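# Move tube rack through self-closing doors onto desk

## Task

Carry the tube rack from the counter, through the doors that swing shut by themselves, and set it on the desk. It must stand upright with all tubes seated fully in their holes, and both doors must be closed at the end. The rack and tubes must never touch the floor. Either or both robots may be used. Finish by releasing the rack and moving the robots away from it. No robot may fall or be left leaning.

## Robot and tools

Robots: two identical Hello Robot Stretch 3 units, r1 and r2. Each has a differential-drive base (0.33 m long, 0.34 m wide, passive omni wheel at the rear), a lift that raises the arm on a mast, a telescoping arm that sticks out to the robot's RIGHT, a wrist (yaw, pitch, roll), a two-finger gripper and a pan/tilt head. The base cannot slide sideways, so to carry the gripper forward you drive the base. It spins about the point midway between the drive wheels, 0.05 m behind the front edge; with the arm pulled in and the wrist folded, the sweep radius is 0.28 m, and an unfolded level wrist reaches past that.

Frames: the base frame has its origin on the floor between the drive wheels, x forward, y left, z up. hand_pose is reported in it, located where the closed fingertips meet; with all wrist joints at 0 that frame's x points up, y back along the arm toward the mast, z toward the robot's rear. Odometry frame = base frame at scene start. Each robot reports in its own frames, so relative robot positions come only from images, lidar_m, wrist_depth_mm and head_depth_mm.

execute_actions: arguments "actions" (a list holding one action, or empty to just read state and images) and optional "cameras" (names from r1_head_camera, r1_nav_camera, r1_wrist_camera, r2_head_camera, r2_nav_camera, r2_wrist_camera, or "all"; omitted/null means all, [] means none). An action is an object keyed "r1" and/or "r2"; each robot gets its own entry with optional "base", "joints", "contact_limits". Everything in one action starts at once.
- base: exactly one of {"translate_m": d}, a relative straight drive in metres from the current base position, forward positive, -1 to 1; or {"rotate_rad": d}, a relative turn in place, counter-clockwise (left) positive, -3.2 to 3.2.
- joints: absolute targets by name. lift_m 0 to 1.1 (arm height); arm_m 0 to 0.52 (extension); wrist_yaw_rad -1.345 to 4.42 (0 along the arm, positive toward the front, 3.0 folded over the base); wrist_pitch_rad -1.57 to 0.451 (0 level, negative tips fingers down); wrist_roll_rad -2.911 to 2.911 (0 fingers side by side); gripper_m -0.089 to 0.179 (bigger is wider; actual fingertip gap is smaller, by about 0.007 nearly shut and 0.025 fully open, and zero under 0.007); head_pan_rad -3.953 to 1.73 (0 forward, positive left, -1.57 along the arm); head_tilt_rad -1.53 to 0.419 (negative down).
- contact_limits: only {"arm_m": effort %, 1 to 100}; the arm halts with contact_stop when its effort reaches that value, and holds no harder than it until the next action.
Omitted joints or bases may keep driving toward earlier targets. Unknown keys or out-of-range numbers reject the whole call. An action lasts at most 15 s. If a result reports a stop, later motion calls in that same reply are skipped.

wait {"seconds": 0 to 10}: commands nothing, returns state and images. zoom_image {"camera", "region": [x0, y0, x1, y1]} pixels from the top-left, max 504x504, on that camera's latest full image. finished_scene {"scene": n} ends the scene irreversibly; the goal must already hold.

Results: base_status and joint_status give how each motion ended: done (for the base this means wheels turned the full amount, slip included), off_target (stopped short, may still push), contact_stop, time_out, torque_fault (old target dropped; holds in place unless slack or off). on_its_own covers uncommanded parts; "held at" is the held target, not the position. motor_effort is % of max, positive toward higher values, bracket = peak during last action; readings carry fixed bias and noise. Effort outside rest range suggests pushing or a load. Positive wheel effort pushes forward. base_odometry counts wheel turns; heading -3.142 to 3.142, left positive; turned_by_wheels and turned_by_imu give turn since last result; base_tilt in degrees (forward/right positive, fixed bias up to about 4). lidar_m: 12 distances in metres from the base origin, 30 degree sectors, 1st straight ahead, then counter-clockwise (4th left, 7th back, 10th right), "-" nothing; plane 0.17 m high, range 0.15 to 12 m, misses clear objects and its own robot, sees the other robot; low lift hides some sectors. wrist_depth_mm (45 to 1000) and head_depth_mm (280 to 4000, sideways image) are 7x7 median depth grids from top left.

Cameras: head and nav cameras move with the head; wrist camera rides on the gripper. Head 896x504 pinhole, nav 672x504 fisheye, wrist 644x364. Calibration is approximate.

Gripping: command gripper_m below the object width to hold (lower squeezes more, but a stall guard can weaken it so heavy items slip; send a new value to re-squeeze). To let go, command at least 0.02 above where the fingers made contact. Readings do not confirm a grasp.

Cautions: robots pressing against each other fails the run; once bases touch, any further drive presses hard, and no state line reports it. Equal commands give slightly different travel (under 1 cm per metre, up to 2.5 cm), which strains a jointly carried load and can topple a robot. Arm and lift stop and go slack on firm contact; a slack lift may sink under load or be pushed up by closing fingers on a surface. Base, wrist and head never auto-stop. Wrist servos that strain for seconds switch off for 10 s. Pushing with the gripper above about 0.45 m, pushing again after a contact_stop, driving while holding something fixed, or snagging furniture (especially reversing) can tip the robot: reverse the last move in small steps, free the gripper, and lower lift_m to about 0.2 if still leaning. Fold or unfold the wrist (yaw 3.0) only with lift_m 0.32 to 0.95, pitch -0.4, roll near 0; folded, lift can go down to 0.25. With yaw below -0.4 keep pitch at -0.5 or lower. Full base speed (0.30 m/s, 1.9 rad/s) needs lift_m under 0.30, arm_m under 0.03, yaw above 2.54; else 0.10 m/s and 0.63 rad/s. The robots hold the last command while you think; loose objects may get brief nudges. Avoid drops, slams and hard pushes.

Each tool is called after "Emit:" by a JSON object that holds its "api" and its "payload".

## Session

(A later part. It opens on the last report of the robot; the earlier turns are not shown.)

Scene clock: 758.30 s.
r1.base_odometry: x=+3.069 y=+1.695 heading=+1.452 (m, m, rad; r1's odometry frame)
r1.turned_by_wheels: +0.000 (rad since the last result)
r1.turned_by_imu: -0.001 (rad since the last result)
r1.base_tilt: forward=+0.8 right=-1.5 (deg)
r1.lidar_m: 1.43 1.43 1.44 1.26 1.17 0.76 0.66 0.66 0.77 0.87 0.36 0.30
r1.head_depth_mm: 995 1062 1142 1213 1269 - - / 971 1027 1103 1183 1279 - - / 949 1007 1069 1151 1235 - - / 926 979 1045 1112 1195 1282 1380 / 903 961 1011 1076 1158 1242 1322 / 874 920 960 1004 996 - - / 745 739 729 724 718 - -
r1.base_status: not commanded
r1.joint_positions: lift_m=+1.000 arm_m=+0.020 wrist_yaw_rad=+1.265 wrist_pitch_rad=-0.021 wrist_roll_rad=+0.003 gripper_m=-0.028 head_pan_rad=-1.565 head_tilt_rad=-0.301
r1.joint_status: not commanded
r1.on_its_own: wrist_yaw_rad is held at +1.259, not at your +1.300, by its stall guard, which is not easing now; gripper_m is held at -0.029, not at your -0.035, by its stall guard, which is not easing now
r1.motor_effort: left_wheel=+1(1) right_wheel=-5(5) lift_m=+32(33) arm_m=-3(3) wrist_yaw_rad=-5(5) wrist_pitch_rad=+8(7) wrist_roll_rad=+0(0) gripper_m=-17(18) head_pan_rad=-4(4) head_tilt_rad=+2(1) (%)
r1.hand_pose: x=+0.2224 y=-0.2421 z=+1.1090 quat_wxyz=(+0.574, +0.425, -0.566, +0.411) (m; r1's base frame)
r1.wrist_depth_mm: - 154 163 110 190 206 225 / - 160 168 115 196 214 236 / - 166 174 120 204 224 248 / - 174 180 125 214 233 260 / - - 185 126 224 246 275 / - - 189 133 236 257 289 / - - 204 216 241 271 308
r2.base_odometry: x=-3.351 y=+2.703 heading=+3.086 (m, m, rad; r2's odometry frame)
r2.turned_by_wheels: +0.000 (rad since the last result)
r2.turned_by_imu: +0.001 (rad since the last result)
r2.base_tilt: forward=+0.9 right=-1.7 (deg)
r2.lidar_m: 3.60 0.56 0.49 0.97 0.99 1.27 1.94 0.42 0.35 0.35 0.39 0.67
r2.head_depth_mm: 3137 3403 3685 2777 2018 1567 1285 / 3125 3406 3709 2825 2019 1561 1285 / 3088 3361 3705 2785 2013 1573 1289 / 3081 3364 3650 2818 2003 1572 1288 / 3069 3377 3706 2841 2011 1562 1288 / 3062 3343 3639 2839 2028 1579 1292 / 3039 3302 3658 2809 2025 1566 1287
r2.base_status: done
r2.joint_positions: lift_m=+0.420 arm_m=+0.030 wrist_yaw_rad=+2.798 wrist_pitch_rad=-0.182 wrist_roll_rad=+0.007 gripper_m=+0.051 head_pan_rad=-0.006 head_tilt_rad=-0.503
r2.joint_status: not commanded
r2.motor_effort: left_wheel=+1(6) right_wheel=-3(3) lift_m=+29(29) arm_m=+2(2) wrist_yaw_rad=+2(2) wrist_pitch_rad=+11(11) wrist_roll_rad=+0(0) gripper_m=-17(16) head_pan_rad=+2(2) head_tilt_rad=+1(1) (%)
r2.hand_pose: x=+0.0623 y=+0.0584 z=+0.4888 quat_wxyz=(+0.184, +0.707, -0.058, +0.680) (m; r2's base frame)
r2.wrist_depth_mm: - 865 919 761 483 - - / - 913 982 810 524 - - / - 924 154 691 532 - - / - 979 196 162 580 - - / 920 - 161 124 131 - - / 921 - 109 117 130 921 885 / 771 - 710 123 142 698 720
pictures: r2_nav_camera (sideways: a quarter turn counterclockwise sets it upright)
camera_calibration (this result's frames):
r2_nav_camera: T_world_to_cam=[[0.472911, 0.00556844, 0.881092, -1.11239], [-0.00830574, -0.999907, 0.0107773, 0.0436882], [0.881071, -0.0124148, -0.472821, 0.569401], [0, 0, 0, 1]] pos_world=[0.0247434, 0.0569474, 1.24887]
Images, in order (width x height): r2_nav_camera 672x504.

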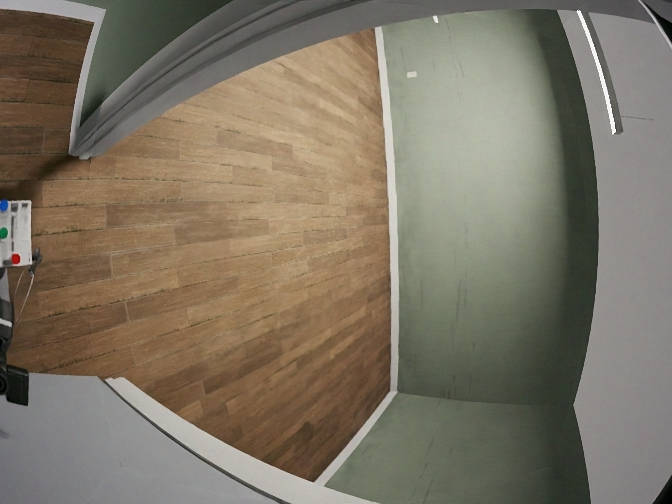

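Emit:
{"api": "execute_actions", "payload": {"actions": [{"r2":{"base":{"translate_m":0.45}}}], "cameras": ["r2_nav_camera"]}}

Scene clock: 766.23 s.
r1.base_odometry: x=+3.069 y=+1.695 heading=+1.452 (m, m, rad; r1's odometry frame)
r1.turned_by_wheels: +0.000 (rad since the last result)
r1.turned_by_imu: -0.002 (rad since the last result)
r1.base_tilt: forward=+0.8 right=-1.5 (deg)
r1.lidar_m: 1.42 1.43 1.44 1.26 1.17 0.76 0.66 0.66 0.77 0.87 0.36 0.30
r1.head_depth_mm: 990 1059 1139 1202 1273 - - / 967 1033 1097 1174 1272 - - / 946 1009 1070 1150 1233 - - / 923 988 1045 1106 1205 1287 1395 / 903 953 1009 1078 1156 1246 1321 / 876 922 964 1001 996 - - / 743 735 729 724 722 - -
r1.base_status: not commanded
r1.joint_positions: lift_m=+1.000 arm_m=+0.020 wrist_yaw_rad=+1.265 wrist_pitch_rad=-0.021 wrist_roll_rad=+0.003 gripper_m=-0.028 head_pan_rad=-1.565 head_tilt_rad=-0.301
r1.joint_status: not commanded
r1.on_its_own: wrist_yaw_rad is held at +1.259, not at your +1.300, by its stall guard, which is not easing now; gripper_m is held at -0.029, not at your -0.035, by its stall guard, which is not easing now
r1.motor_effort: left_wheel=+1(1) right_wheel=-6(5) lift_m=+32(33) arm_m=-3(3) wrist_yaw_rad=-6(6) wrist_pitch_rad=+8(8) wrist_roll_rad=+0(1) gripper_m=-17(18) head_pan_rad=-4(3) head_tilt_rad=+1(1) (%)
r1.hand_pose: x=+0.2224 y=-0.2421 z=+1.1090 quat_wxyz=(+0.574, +0.425, -0.566, +0.411) (m; r1's base frame)
r1.wrist_depth_mm: - 154 163 110 189 206 226 / - 160 169 115 197 214 236 / - 166 175 120 204 224 248 / - 173 180 124 212 234 261 / - - 185 126 223 244 272 / - - 188 133 236 257 288 / - - 203 217 242 270 307
r2.base_odometry: x=-3.800 y=+2.728 heading=+3.086 (m, m, rad; r2's odometry frame)
r2.turned_by_wheels: +0.000 (rad since the last result)
r2.turned_by_imu: +0.002 (rad since the last result)
r2.base_tilt: forward=+1.0 right=-1.6 (deg)
r2.lidar_m: 3.16 3.22 2.34 0.39 0.40 1.33 2.38 0.53 0.44 0.44 2.16 2.78
r2.head_depth_mm: 2724 2973 3282 2798 2001 1565 1283 / 2709 2939 3276 2784 2003 1560 1280 / 2722 2969 3262 2785 2007 1578 1286 / 2695 2935 3221 2824 2018 1576 1292 / 2682 2919 3181 2813 2012 1564 1292 / 2689 2898 3209 2816 2016 1581 1287 / 2666 2886 3182 2828 2016 1571 1287
r2.base_status: done
r2.joint_positions: lift_m=+0.420 arm_m=+0.030 wrist_yaw_rad=+2.798 wrist_pitch_rad=-0.182 wrist_roll_rad=+0.007 gripper_m=+0.051 head_pan_rad=-0.006 head_tilt_rad=-0.503
r2.joint_status: not commanded
r2.motor_effort: left_wheel=+1(4) right_wheel=-2(2) lift_m=+29(29) arm_m=+3(3) wrist_yaw_rad=+2(1) wrist_pitch_rad=+11(11) wrist_roll_rad=+0(0) gripper_m=-16(16) head_pan_rad=+2(2) head_tilt_rad=+1(1) (%)
r2.hand_pose: x=+0.0622 y=+0.0584 z=+0.4888 quat_wxyz=(+0.184, +0.707, -0.058, +0.680) (m; r2's base frame)
r2.wrist_depth_mm: - 395 - - - - - / - 404 - - - - - / - 420 153 - - - - / - 435 196 163 - - - / 931 464 161 124 132 - - / 925 - 109 117 131 937 897 / 766 - 545 124 142 711 712
pictures: r2_nav_camera (sideways: a quarter turn counterclockwise sets it upright)
camera_calibration (this result's frames):
r2_nav_camera: T_world_to_cam=[[0.472911, 0.00556828, 0.881092, -1.11239], [-0.00830608, -0.999907, 0.0107773, 0.0436882], [0.881071, -0.0124151, -0.472821, 0.569401], [0, 0, 0, 1]] pos_world=[0.0247434, 0.0569474, 1.24887]
Images, in order (width x height): r2_nav_camera 672x504.

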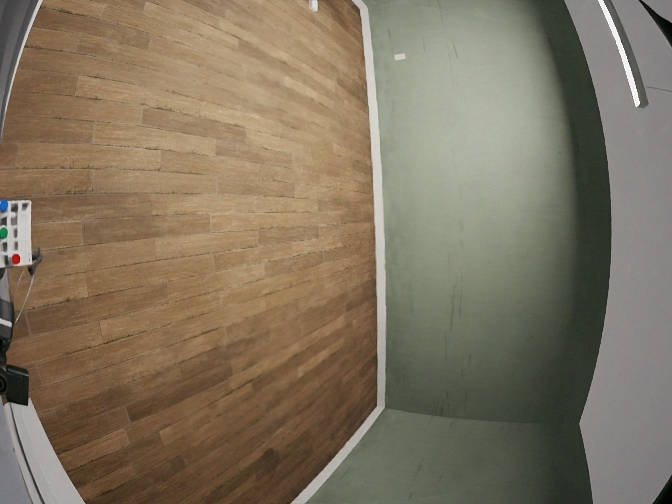

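Go on, then release r1.

Emit:
{"api": "execute_actions", "payload": {"actions": [{"r2":{"base":{"translate_m":0.8},"joints":{"head_pan_rad":1.2,"head_tilt_rad":-0.3}}}], "cameras": []}}

Emit:
{"api": "execute_actions", "payload": {"actions": [{"r1":{"base":{"translate_m":-0.25},"joints":{"gripper_m":0.15}}}], "cameras": ["r1_nav_camera","r2_nav_camera","r2_head_camera"]}}

Scene clock: 778.93 s.
r1.base_odometry: x=+3.069 y=+1.695 heading=+1.452 (m, m, rad; r1's odometry frame)
r1.turned_by_wheels: +0.000 (rad since the last result)
r1.turned_by_imu: -0.003 (rad since the last result)
r1.base_tilt: forward=+0.9 right=-1.5 (deg)
r1.lidar_m: 1.42 1.43 1.44 1.26 1.17 0.76 0.66 0.66 0.77 0.87 0.36 0.30
r1.head_depth_mm: 994 1056 1137 1205 1268 - - / 972 1032 1096 1178 1272 - - / 944 1004 1069 1148 1238 - - / 927 976 1046 1117 1196 1289 1373 / 902 953 1014 1086 1159 1242 1315 / 878 921 960 1002 990 - - / 746 738 731 720 718 - -
r1.base_status: not commanded
r1.joint_positions: lift_m=+1.000 arm_m=+0.020 wrist_yaw_rad=+1.265 wrist_pitch_rad=-0.021 wrist_roll_rad=+0.003 gripper_m=-0.028 head_pan_rad=-1.565 head_tilt_rad=-0.301
r1.joint_status: not commanded
r1.on_its_own: wrist_yaw_rad is held at +1.259, not at your +1.300, by its stall guard, which is not easing now; gripper_m is held at -0.029, not at your -0.035, by its stall guard, which is not easing now
r1.motor_effort: left_wheel=+1(1) right_wheel=-5(5) lift_m=+32(33) arm_m=-3(3) wrist_yaw_rad=-6(5) wrist_pitch_rad=+8(8) wrist_roll_rad=-1(0) gripper_m=-18(18) head_pan_rad=-3(3) head_tilt_rad=+2(1) (%)
r1.hand_pose: x=+0.2224 y=-0.2421 z=+1.1090 quat_wxyz=(+0.574, +0.425, -0.566, +0.411) (m; r1's base frame)
r1.wrist_depth_mm: - 154 163 110 190 205 225 / - 160 168 115 197 215 236 / - 165 174 120 204 223 248 / - 174 180 125 213 234 260 / - - 185 126 223 245 272 / - - 189 133 236 259 288 / - - 203 216 242 271 307
r2.base_odometry: x=-4.599 y=+2.773 heading=+3.086 (m, m, rad; r2's odometry frame)
r2.turned_by_wheels: +0.000 (rad since the last result)
r2.turned_by_imu: +0.003 (rad since the last result)
r2.base_tilt: forward=+1.0 right=-1.7 (deg)
r2.lidar_m: 2.36 2.41 2.59 2.26 1.24 0.92 1.34 0.88 1.04 2.05 2.09 2.52
r2.head_depth_mm: 2958 3116 3278 3350 2715 1931 1502 / 2871 3029 3217 3493 2715 1927 1487 / 2714 2867 3051 3279 2693 1934 1495 / 2599 2769 2898 3113 2738 1921 1493 / 2492 2639 2735 2931 2710 1931 1487 / 2410 2506 2619 2799 2694 1931 1487 / 2311 2391 2487 2660 2689 1928 1487
r2.base_status: done
r2.joint_positions: lift_m=+0.420 arm_m=+0.030 wrist_yaw_rad=+2.798 wrist_pitch_rad=-0.182 wrist_roll_rad=+0.007 gripper_m=+0.051 head_pan_rad=+1.193 head_tilt_rad=-0.310
r2.joint_status: all done
r2.motor_effort: left_wheel=+1(4) right_wheel=-2(2) lift_m=+29(29) arm_m=+2(2) wrist_yaw_rad=+2(2) wrist_pitch_rad=+11(11) wrist_roll_rad=+0(0) gripper_m=-16(16) head_pan_rad=+3(31) head_tilt_rad=+4(17) (%)
r2.hand_pose: x=+0.0622 y=+0.0584 z=+0.4888 quat_wxyz=(+0.184, +0.707, -0.058, +0.680) (m; r2's base frame)
r2.wrist_depth_mm: - - - - - - - / - - - - - - - / - - 154 - - - - / - - 194 162 - - - / - - 161 124 132 - - / 904 - 109 117 130 914 887 / 757 - 701 124 142 714 735
pictures: none
No camera images: the call's "cameras" was empty. Leave "cameras" out to get every camera's image.

Scene clock: 783.03 s.
r1.base_odometry: x=+3.039 y=+1.447 heading=+1.452 (m, m, rad; r1's odometry frame)
r1.turned_by_wheels: +0.000 (rad since the last result)
r1.turned_by_imu: -0.003 (rad since the last result)
r1.base_tilt: forward=+0.9 right=-1.5 (deg)
r1.lidar_m: 1.67 1.67 1.38 1.11 0.83 0.48 0.42 0.42 0.49 0.86 1.10 1.28
r1.head_depth_mm: 708 737 768 800 899 - - / 851 901 938 991 1037 - - / 997 1057 1123 1206 1299 - - / 981 1040 1104 1192 1272 1365 1452 / 958 1012 1078 1150 1227 1336 1415 / 938 995 1049 1110 1187 - - / 919 966 1026 1091 1161 - -
r1.base_status: done
r1.joint_positions: lift_m=+1.000 arm_m=+0.020 wrist_yaw_rad=+1.256 wrist_pitch_rad=-0.020 wrist_roll_rad=+0.003 gripper_m=+0.150 head_pan_rad=-1.565 head_tilt_rad=-0.301
r1.joint_status: all done
r1.on_its_own: wrist_yaw_rad is held at +1.259, not at your +1.300, by its stall guard, which is not easing now
r1.motor_effort: left_wheel=+0(5) right_wheel=+0(14) lift_m=+32(32) arm_m=-2(3) wrist_yaw_rad=+2(6) wrist_pitch_rad=+7(7) wrist_roll_rad=+0(0) gripper_m=+1(83) head_pan_rad=-4(4) head_tilt_rad=+1(1) (%)
r1.hand_pose: x=+0.2218 y=-0.2442 z=+1.1092 quat_wxyz=(+0.576, +0.422, -0.568, +0.409) (m; r1's base frame)
r1.wrist_depth_mm: - - - - - 842 694 / - - - - - 872 703 / - - - - - 877 733 / - - - - - 912 737 / - - - - - 869 765 / - - - - - - 754 / - - - - - 957 754
r2.base_odometry: x=-4.599 y=+2.773 heading=+3.086 (m, m, rad; r2's odometry frame)
r2.turned_by_wheels: +0.000 (rad since the last result)
r2.turned_by_imu: +0.000 (rad since the last result)
r2.base_tilt: forward=+1.0 right=-1.7 (deg)
r2.lidar_m: 2.37 2.41 2.59 2.27 1.24 0.92 0.87 0.88 1.04 2.05 2.09 2.52
r2.head_depth_mm: 2964 3100 3322 3439 2714 1933 1491 / 2887 3042 3237 3477 2731 1923 1496 / 2744 2890 3046 3261 2734 1930 1488 / 2640 2756 2869 3106 2737 1921 1492 / 2502 2633 2758 2966 2742 1911 1485 / 2395 2526 2614 2808 2703 1924 1490 / 2275 2410 2506 2678 2717 1918 1490
r2.base_status: not commanded
r2.joint_positions: lift_m=+0.420 arm_m=+0.030 wrist_yaw_rad=+2.798 wrist_pitch_rad=-0.182 wrist_roll_rad=+0.007 gripper_m=+0.051 head_pan_rad=+1.193 head_tilt_rad=-0.310
r2.joint_status: not commanded
r2.motor_effort: left_wheel=+1(1) right_wheel=-2(2) lift_m=+29(29) arm_m=+1(3) wrist_yaw_rad=+3(1) wrist_pitch_rad=+10(11) wrist_roll_rad=+0(0) gripper_m=-16(16) head_pan_rad=+3(3) head_tilt_rad=+3(3) (%)
r2.hand_pose: x=+0.0622 y=+0.0584 z=+0.4888 quat_wxyz=(+0.184, +0.707, -0.058, +0.680) (m; r2's base frame)
r2.wrist_depth_mm: - - - - - - - / - - - - - - - / - - 153 - - - - / - - 194 163 - - - / - - 161 124 132 - - / 955 - 109 116 129 926 877 / 752 - 705 124 143 728 710
pictures: r1_nav_camera (sideways: a quarter turn counterclockwise sets it upright), r2_head_camera (sideways: a quarter turn clockwise sets it upright), r2_nav_camera (sideways: a quarter turn counterclockwise sets it upright)
camera_calibration (this result's frames):
r1_nav_camera: T_world_to_cam=[[-0.0530831, -0.330208, 0.942415, -1.18154], [-0.998288, 0.0407576, -0.0419494, 0.108027], [-0.0245586, -0.943028, -0.331806, 0.387917], [0, 0, 0, 1]] pos_world=[0.054649, -0.0287404, 1.24675]
r2_head_camera: T_world_to_cam=[[-0.0707148, -0.247019, -0.966427, 1.27799], [-0.950535, 0.310462, -0.00980213, 0.0238955], [0.30246, 0.91793, -0.256755, 0.293239], [0, 0, 0, 1]] pos_world=[0.0243931, 0.0390957, 1.3106]
r2_nav_camera: T_world_to_cam=[[0.100593, 0.276756, 0.955661, -1.20743], [0.927943, -0.372581, 0.0102229, 0.0386961], [0.35889, 0.885771, -0.294293, 0.340259], [0, 0, 0, 1]] pos_world=[-0.0365644, 0.0471905, 1.25364]
Images, in order (width x height): r1_nav_camera 672x504, r2_head_camera 896x504, r2_nav_camera 672x504.

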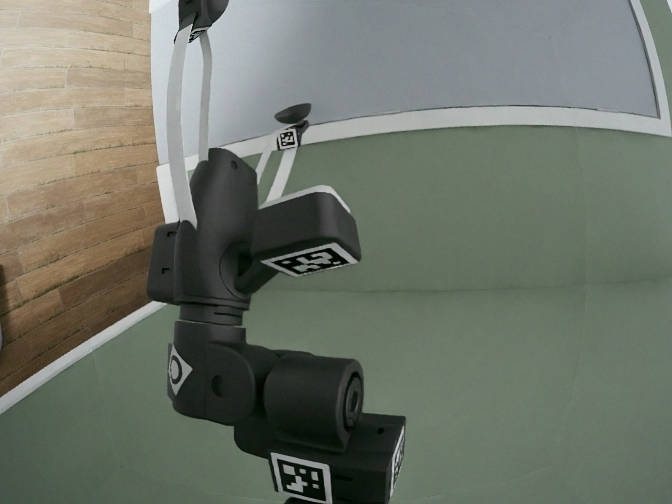

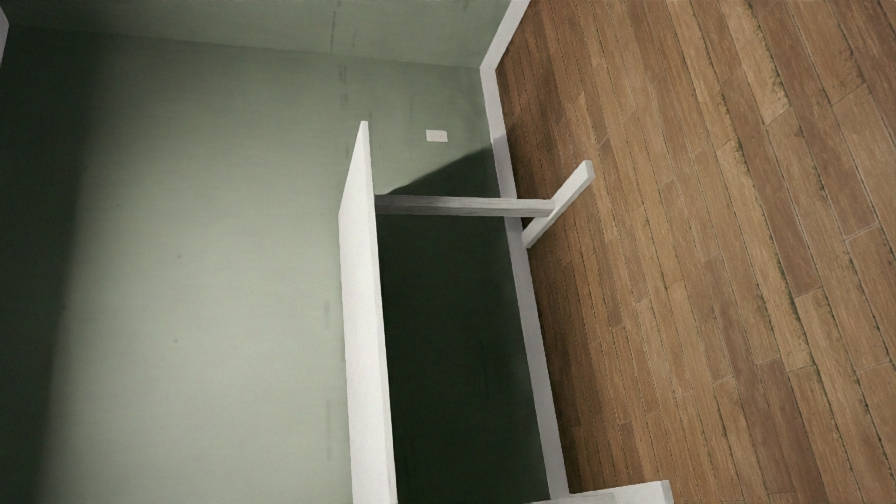

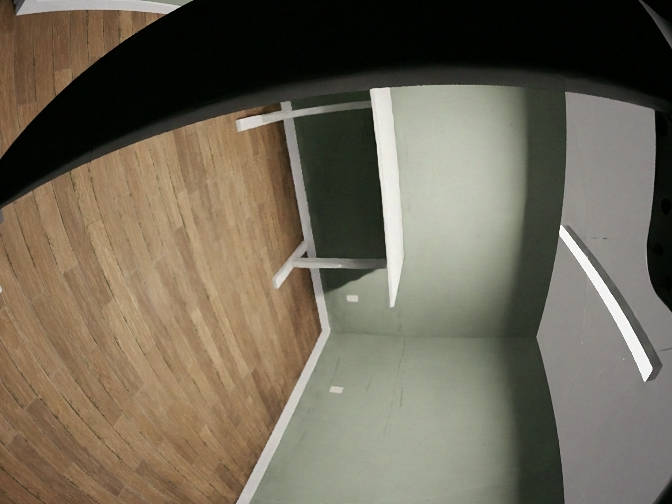

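Emit:
{"api": "execute_actions", "payload": {"actions": [{"r2":{"base":{"rotate_rad":1.55},"joints":{"head_pan_rad":0,"head_tilt_rad":-0.4,"lift_m":0.85}}}], "cameras": ["r2_nav_camera","r2_head_camera","r1_nav_camera"]}}

Scene clock: 791.23 s.
r1.base_odometry: x=+3.039 y=+1.447 heading=+1.452 (m, m, rad; r1's odometry frame)
r1.turned_by_wheels: +0.000 (rad since the last result)
r1.turned_by_imu: -0.002 (rad since the last result)
r1.base_tilt: forward=+0.8 right=-1.5 (deg)
r1.lidar_m: 1.67 1.67 1.38 1.11 0.83 0.48 0.42 0.42 0.49 0.86 1.10 1.29
r1.head_depth_mm: 709 736 769 802 893 - - / 856 890 943 992 1033 - - / 999 1053 1128 1197 1296 - - / 985 1039 1109 1189 1269 1366 1447 / 959 1014 1080 1149 1228 1317 1399 / 938 988 1053 1120 1196 - - / 918 970 1021 1088 1158 - -
r1.base_status: not commanded
r1.joint_positions: lift_m=+1.000 arm_m=+0.020 wrist_yaw_rad=+1.256 wrist_pitch_rad=-0.020 wrist_roll_rad=+0.003 gripper_m=+0.150 head_pan_rad=-1.565 head_tilt_rad=-0.301
r1.joint_status: not commanded
r1.on_its_own: wrist_yaw_rad is held at +1.259, not at your +1.300, by its stall guard, which is not easing now
r1.motor_effort: left_wheel=+0(0) right_wheel=+0(0) lift_m=+32(32) arm_m=-3(2) wrist_yaw_rad=+2(2) wrist_pitch_rad=+7(7) wrist_roll_rad=-1(1) gripper_m=+0(1) head_pan_rad=-3(4) head_tilt_rad=+1(1) (%)
r1.hand_pose: x=+0.2218 y=-0.2442 z=+1.1092 quat_wxyz=(+0.576, +0.422, -0.568, +0.409) (m; r1's base frame)
r1.wrist_depth_mm: - - - - - 851 694 / - - - - - 857 717 / - - - - - 890 717 / - - - - - 898 728 / - - - - - 862 738 / - - - - - - 770 / - - - - - 967 756
r2.base_odometry: x=-4.599 y=+2.773 heading=-1.647 (m, m, rad; r2's odometry frame)
r2.turned_by_wheels: +1.550 (rad since the last result)
r2.turned_by_imu: +1.528 (rad since the last result)
r2.base_tilt: forward=+1.0 right=-1.6 (deg)
r2.lidar_m: 2.26 1.27 0.92 0.87 0.89 1.02 2.06 2.08 2.54 2.36 2.40 2.58
r2.head_depth_mm: 2368 2547 2652 2939 2351 1745 1389 / 2365 2541 2662 2919 2348 1738 1388 / 2339 2515 2658 2881 2352 1747 1389 / 2332 2514 2607 2887 2344 1738 1389 / 2336 2485 2659 2900 2361 1742 1383 / 2311 2488 2672 2910 2360 1755 1387 / 2286 2444 2591 2649 2279 1740 1386
r2.base_status: done
r2.joint_positions: lift_m=+0.850 arm_m=+0.030 wrist_yaw_rad=+2.798 wrist_pitch_rad=-0.182 wrist_roll_rad=+0.007 gripper_m=+0.051 head_pan_rad=+0.007 head_tilt_rad=-0.395
r2.joint_status: all done
r2.motor_effort: left_wheel=-2(4) right_wheel=+2(6) lift_m=+44(46) arm_m=+2(1) wrist_yaw_rad=+2(1) wrist_pitch_rad=+11(10) wrist_roll_rad=+0(0) gripper_m=-16(16) head_pan_rad=-2(33) head_tilt_rad=-2(9) (%)
r2.hand_pose: x=+0.0622 y=+0.0584 z=+0.9183 quat_wxyz=(+0.184, +0.707, -0.058, +0.680) (m; r2's base frame)
r2.wrist_depth_mm: - 780 886 902 943 - - / - 800 878 - - - - / - 861 154 970 - - - / - 900 195 162 - - - / - 976 160 124 132 - - / 846 - 109 116 130 - - / 792 - - 123 143 - -
pictures: r1_nav_camera (sideways: a quarter turn counterclockwise sets it upright), r2_head_camera (sideways: a quarter turn clockwise sets it upright), r2_nav_camera (sideways: a quarter turn counterclockwise sets it upright)
camera_calibration (this result's frames):
r1_nav_camera: T_world_to_cam=[[-0.0530832, -0.330208, 0.942414, -1.18154], [-0.998288, 0.0407581, -0.0419494, 0.108027], [-0.024559, -0.943028, -0.331806, 0.387918], [0, 0, 0, 1]] pos_world=[0.0546489, -0.0287404, 1.24675]
r2_head_camera: T_world_to_cam=[[-0.336818, -0.0278325, -0.941158, 1.24661], [-0.0699328, 0.997542, -0.00447257, 0.0115845], [0.938969, 0.0643114, -0.337936, 0.395013], [0, 0, 0, 1]] pos_world=[0.0497849, -0.00226376, 1.30679]
r2_nav_camera: T_world_to_cam=[[0.374544, 0.011305, 0.92714, -1.17187], [0.00415173, -0.999936, 0.0105154, 0.0439516], [0.9272, -0.0000892514, -0.374567, 0.441263], [0, 0, 0, 1]] pos_world=[0.0295951, 0.0572362, 1.25131]
Images, in order (width x height): r1_nav_camera 672x504, r2_head_camera 896x504, r2_nav_camera 672x504.

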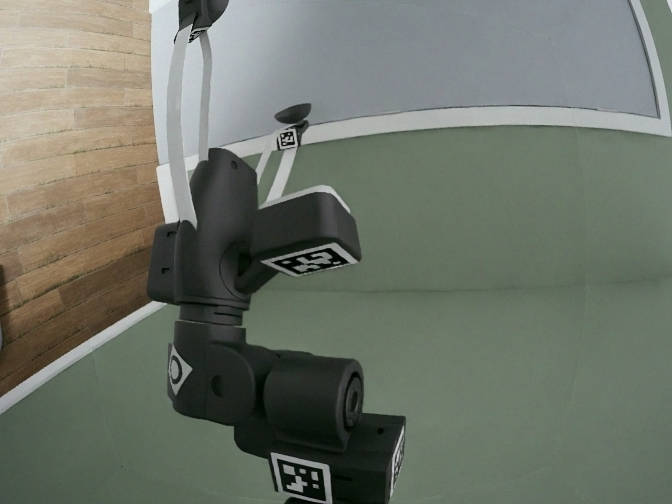

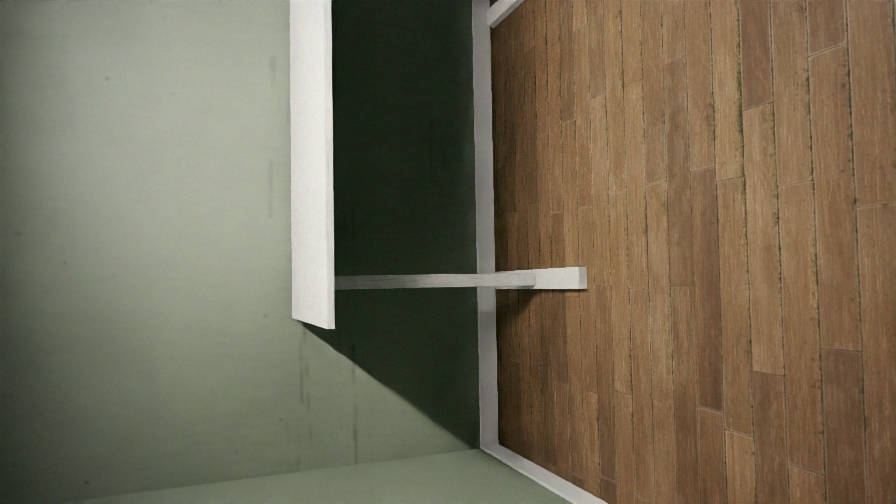

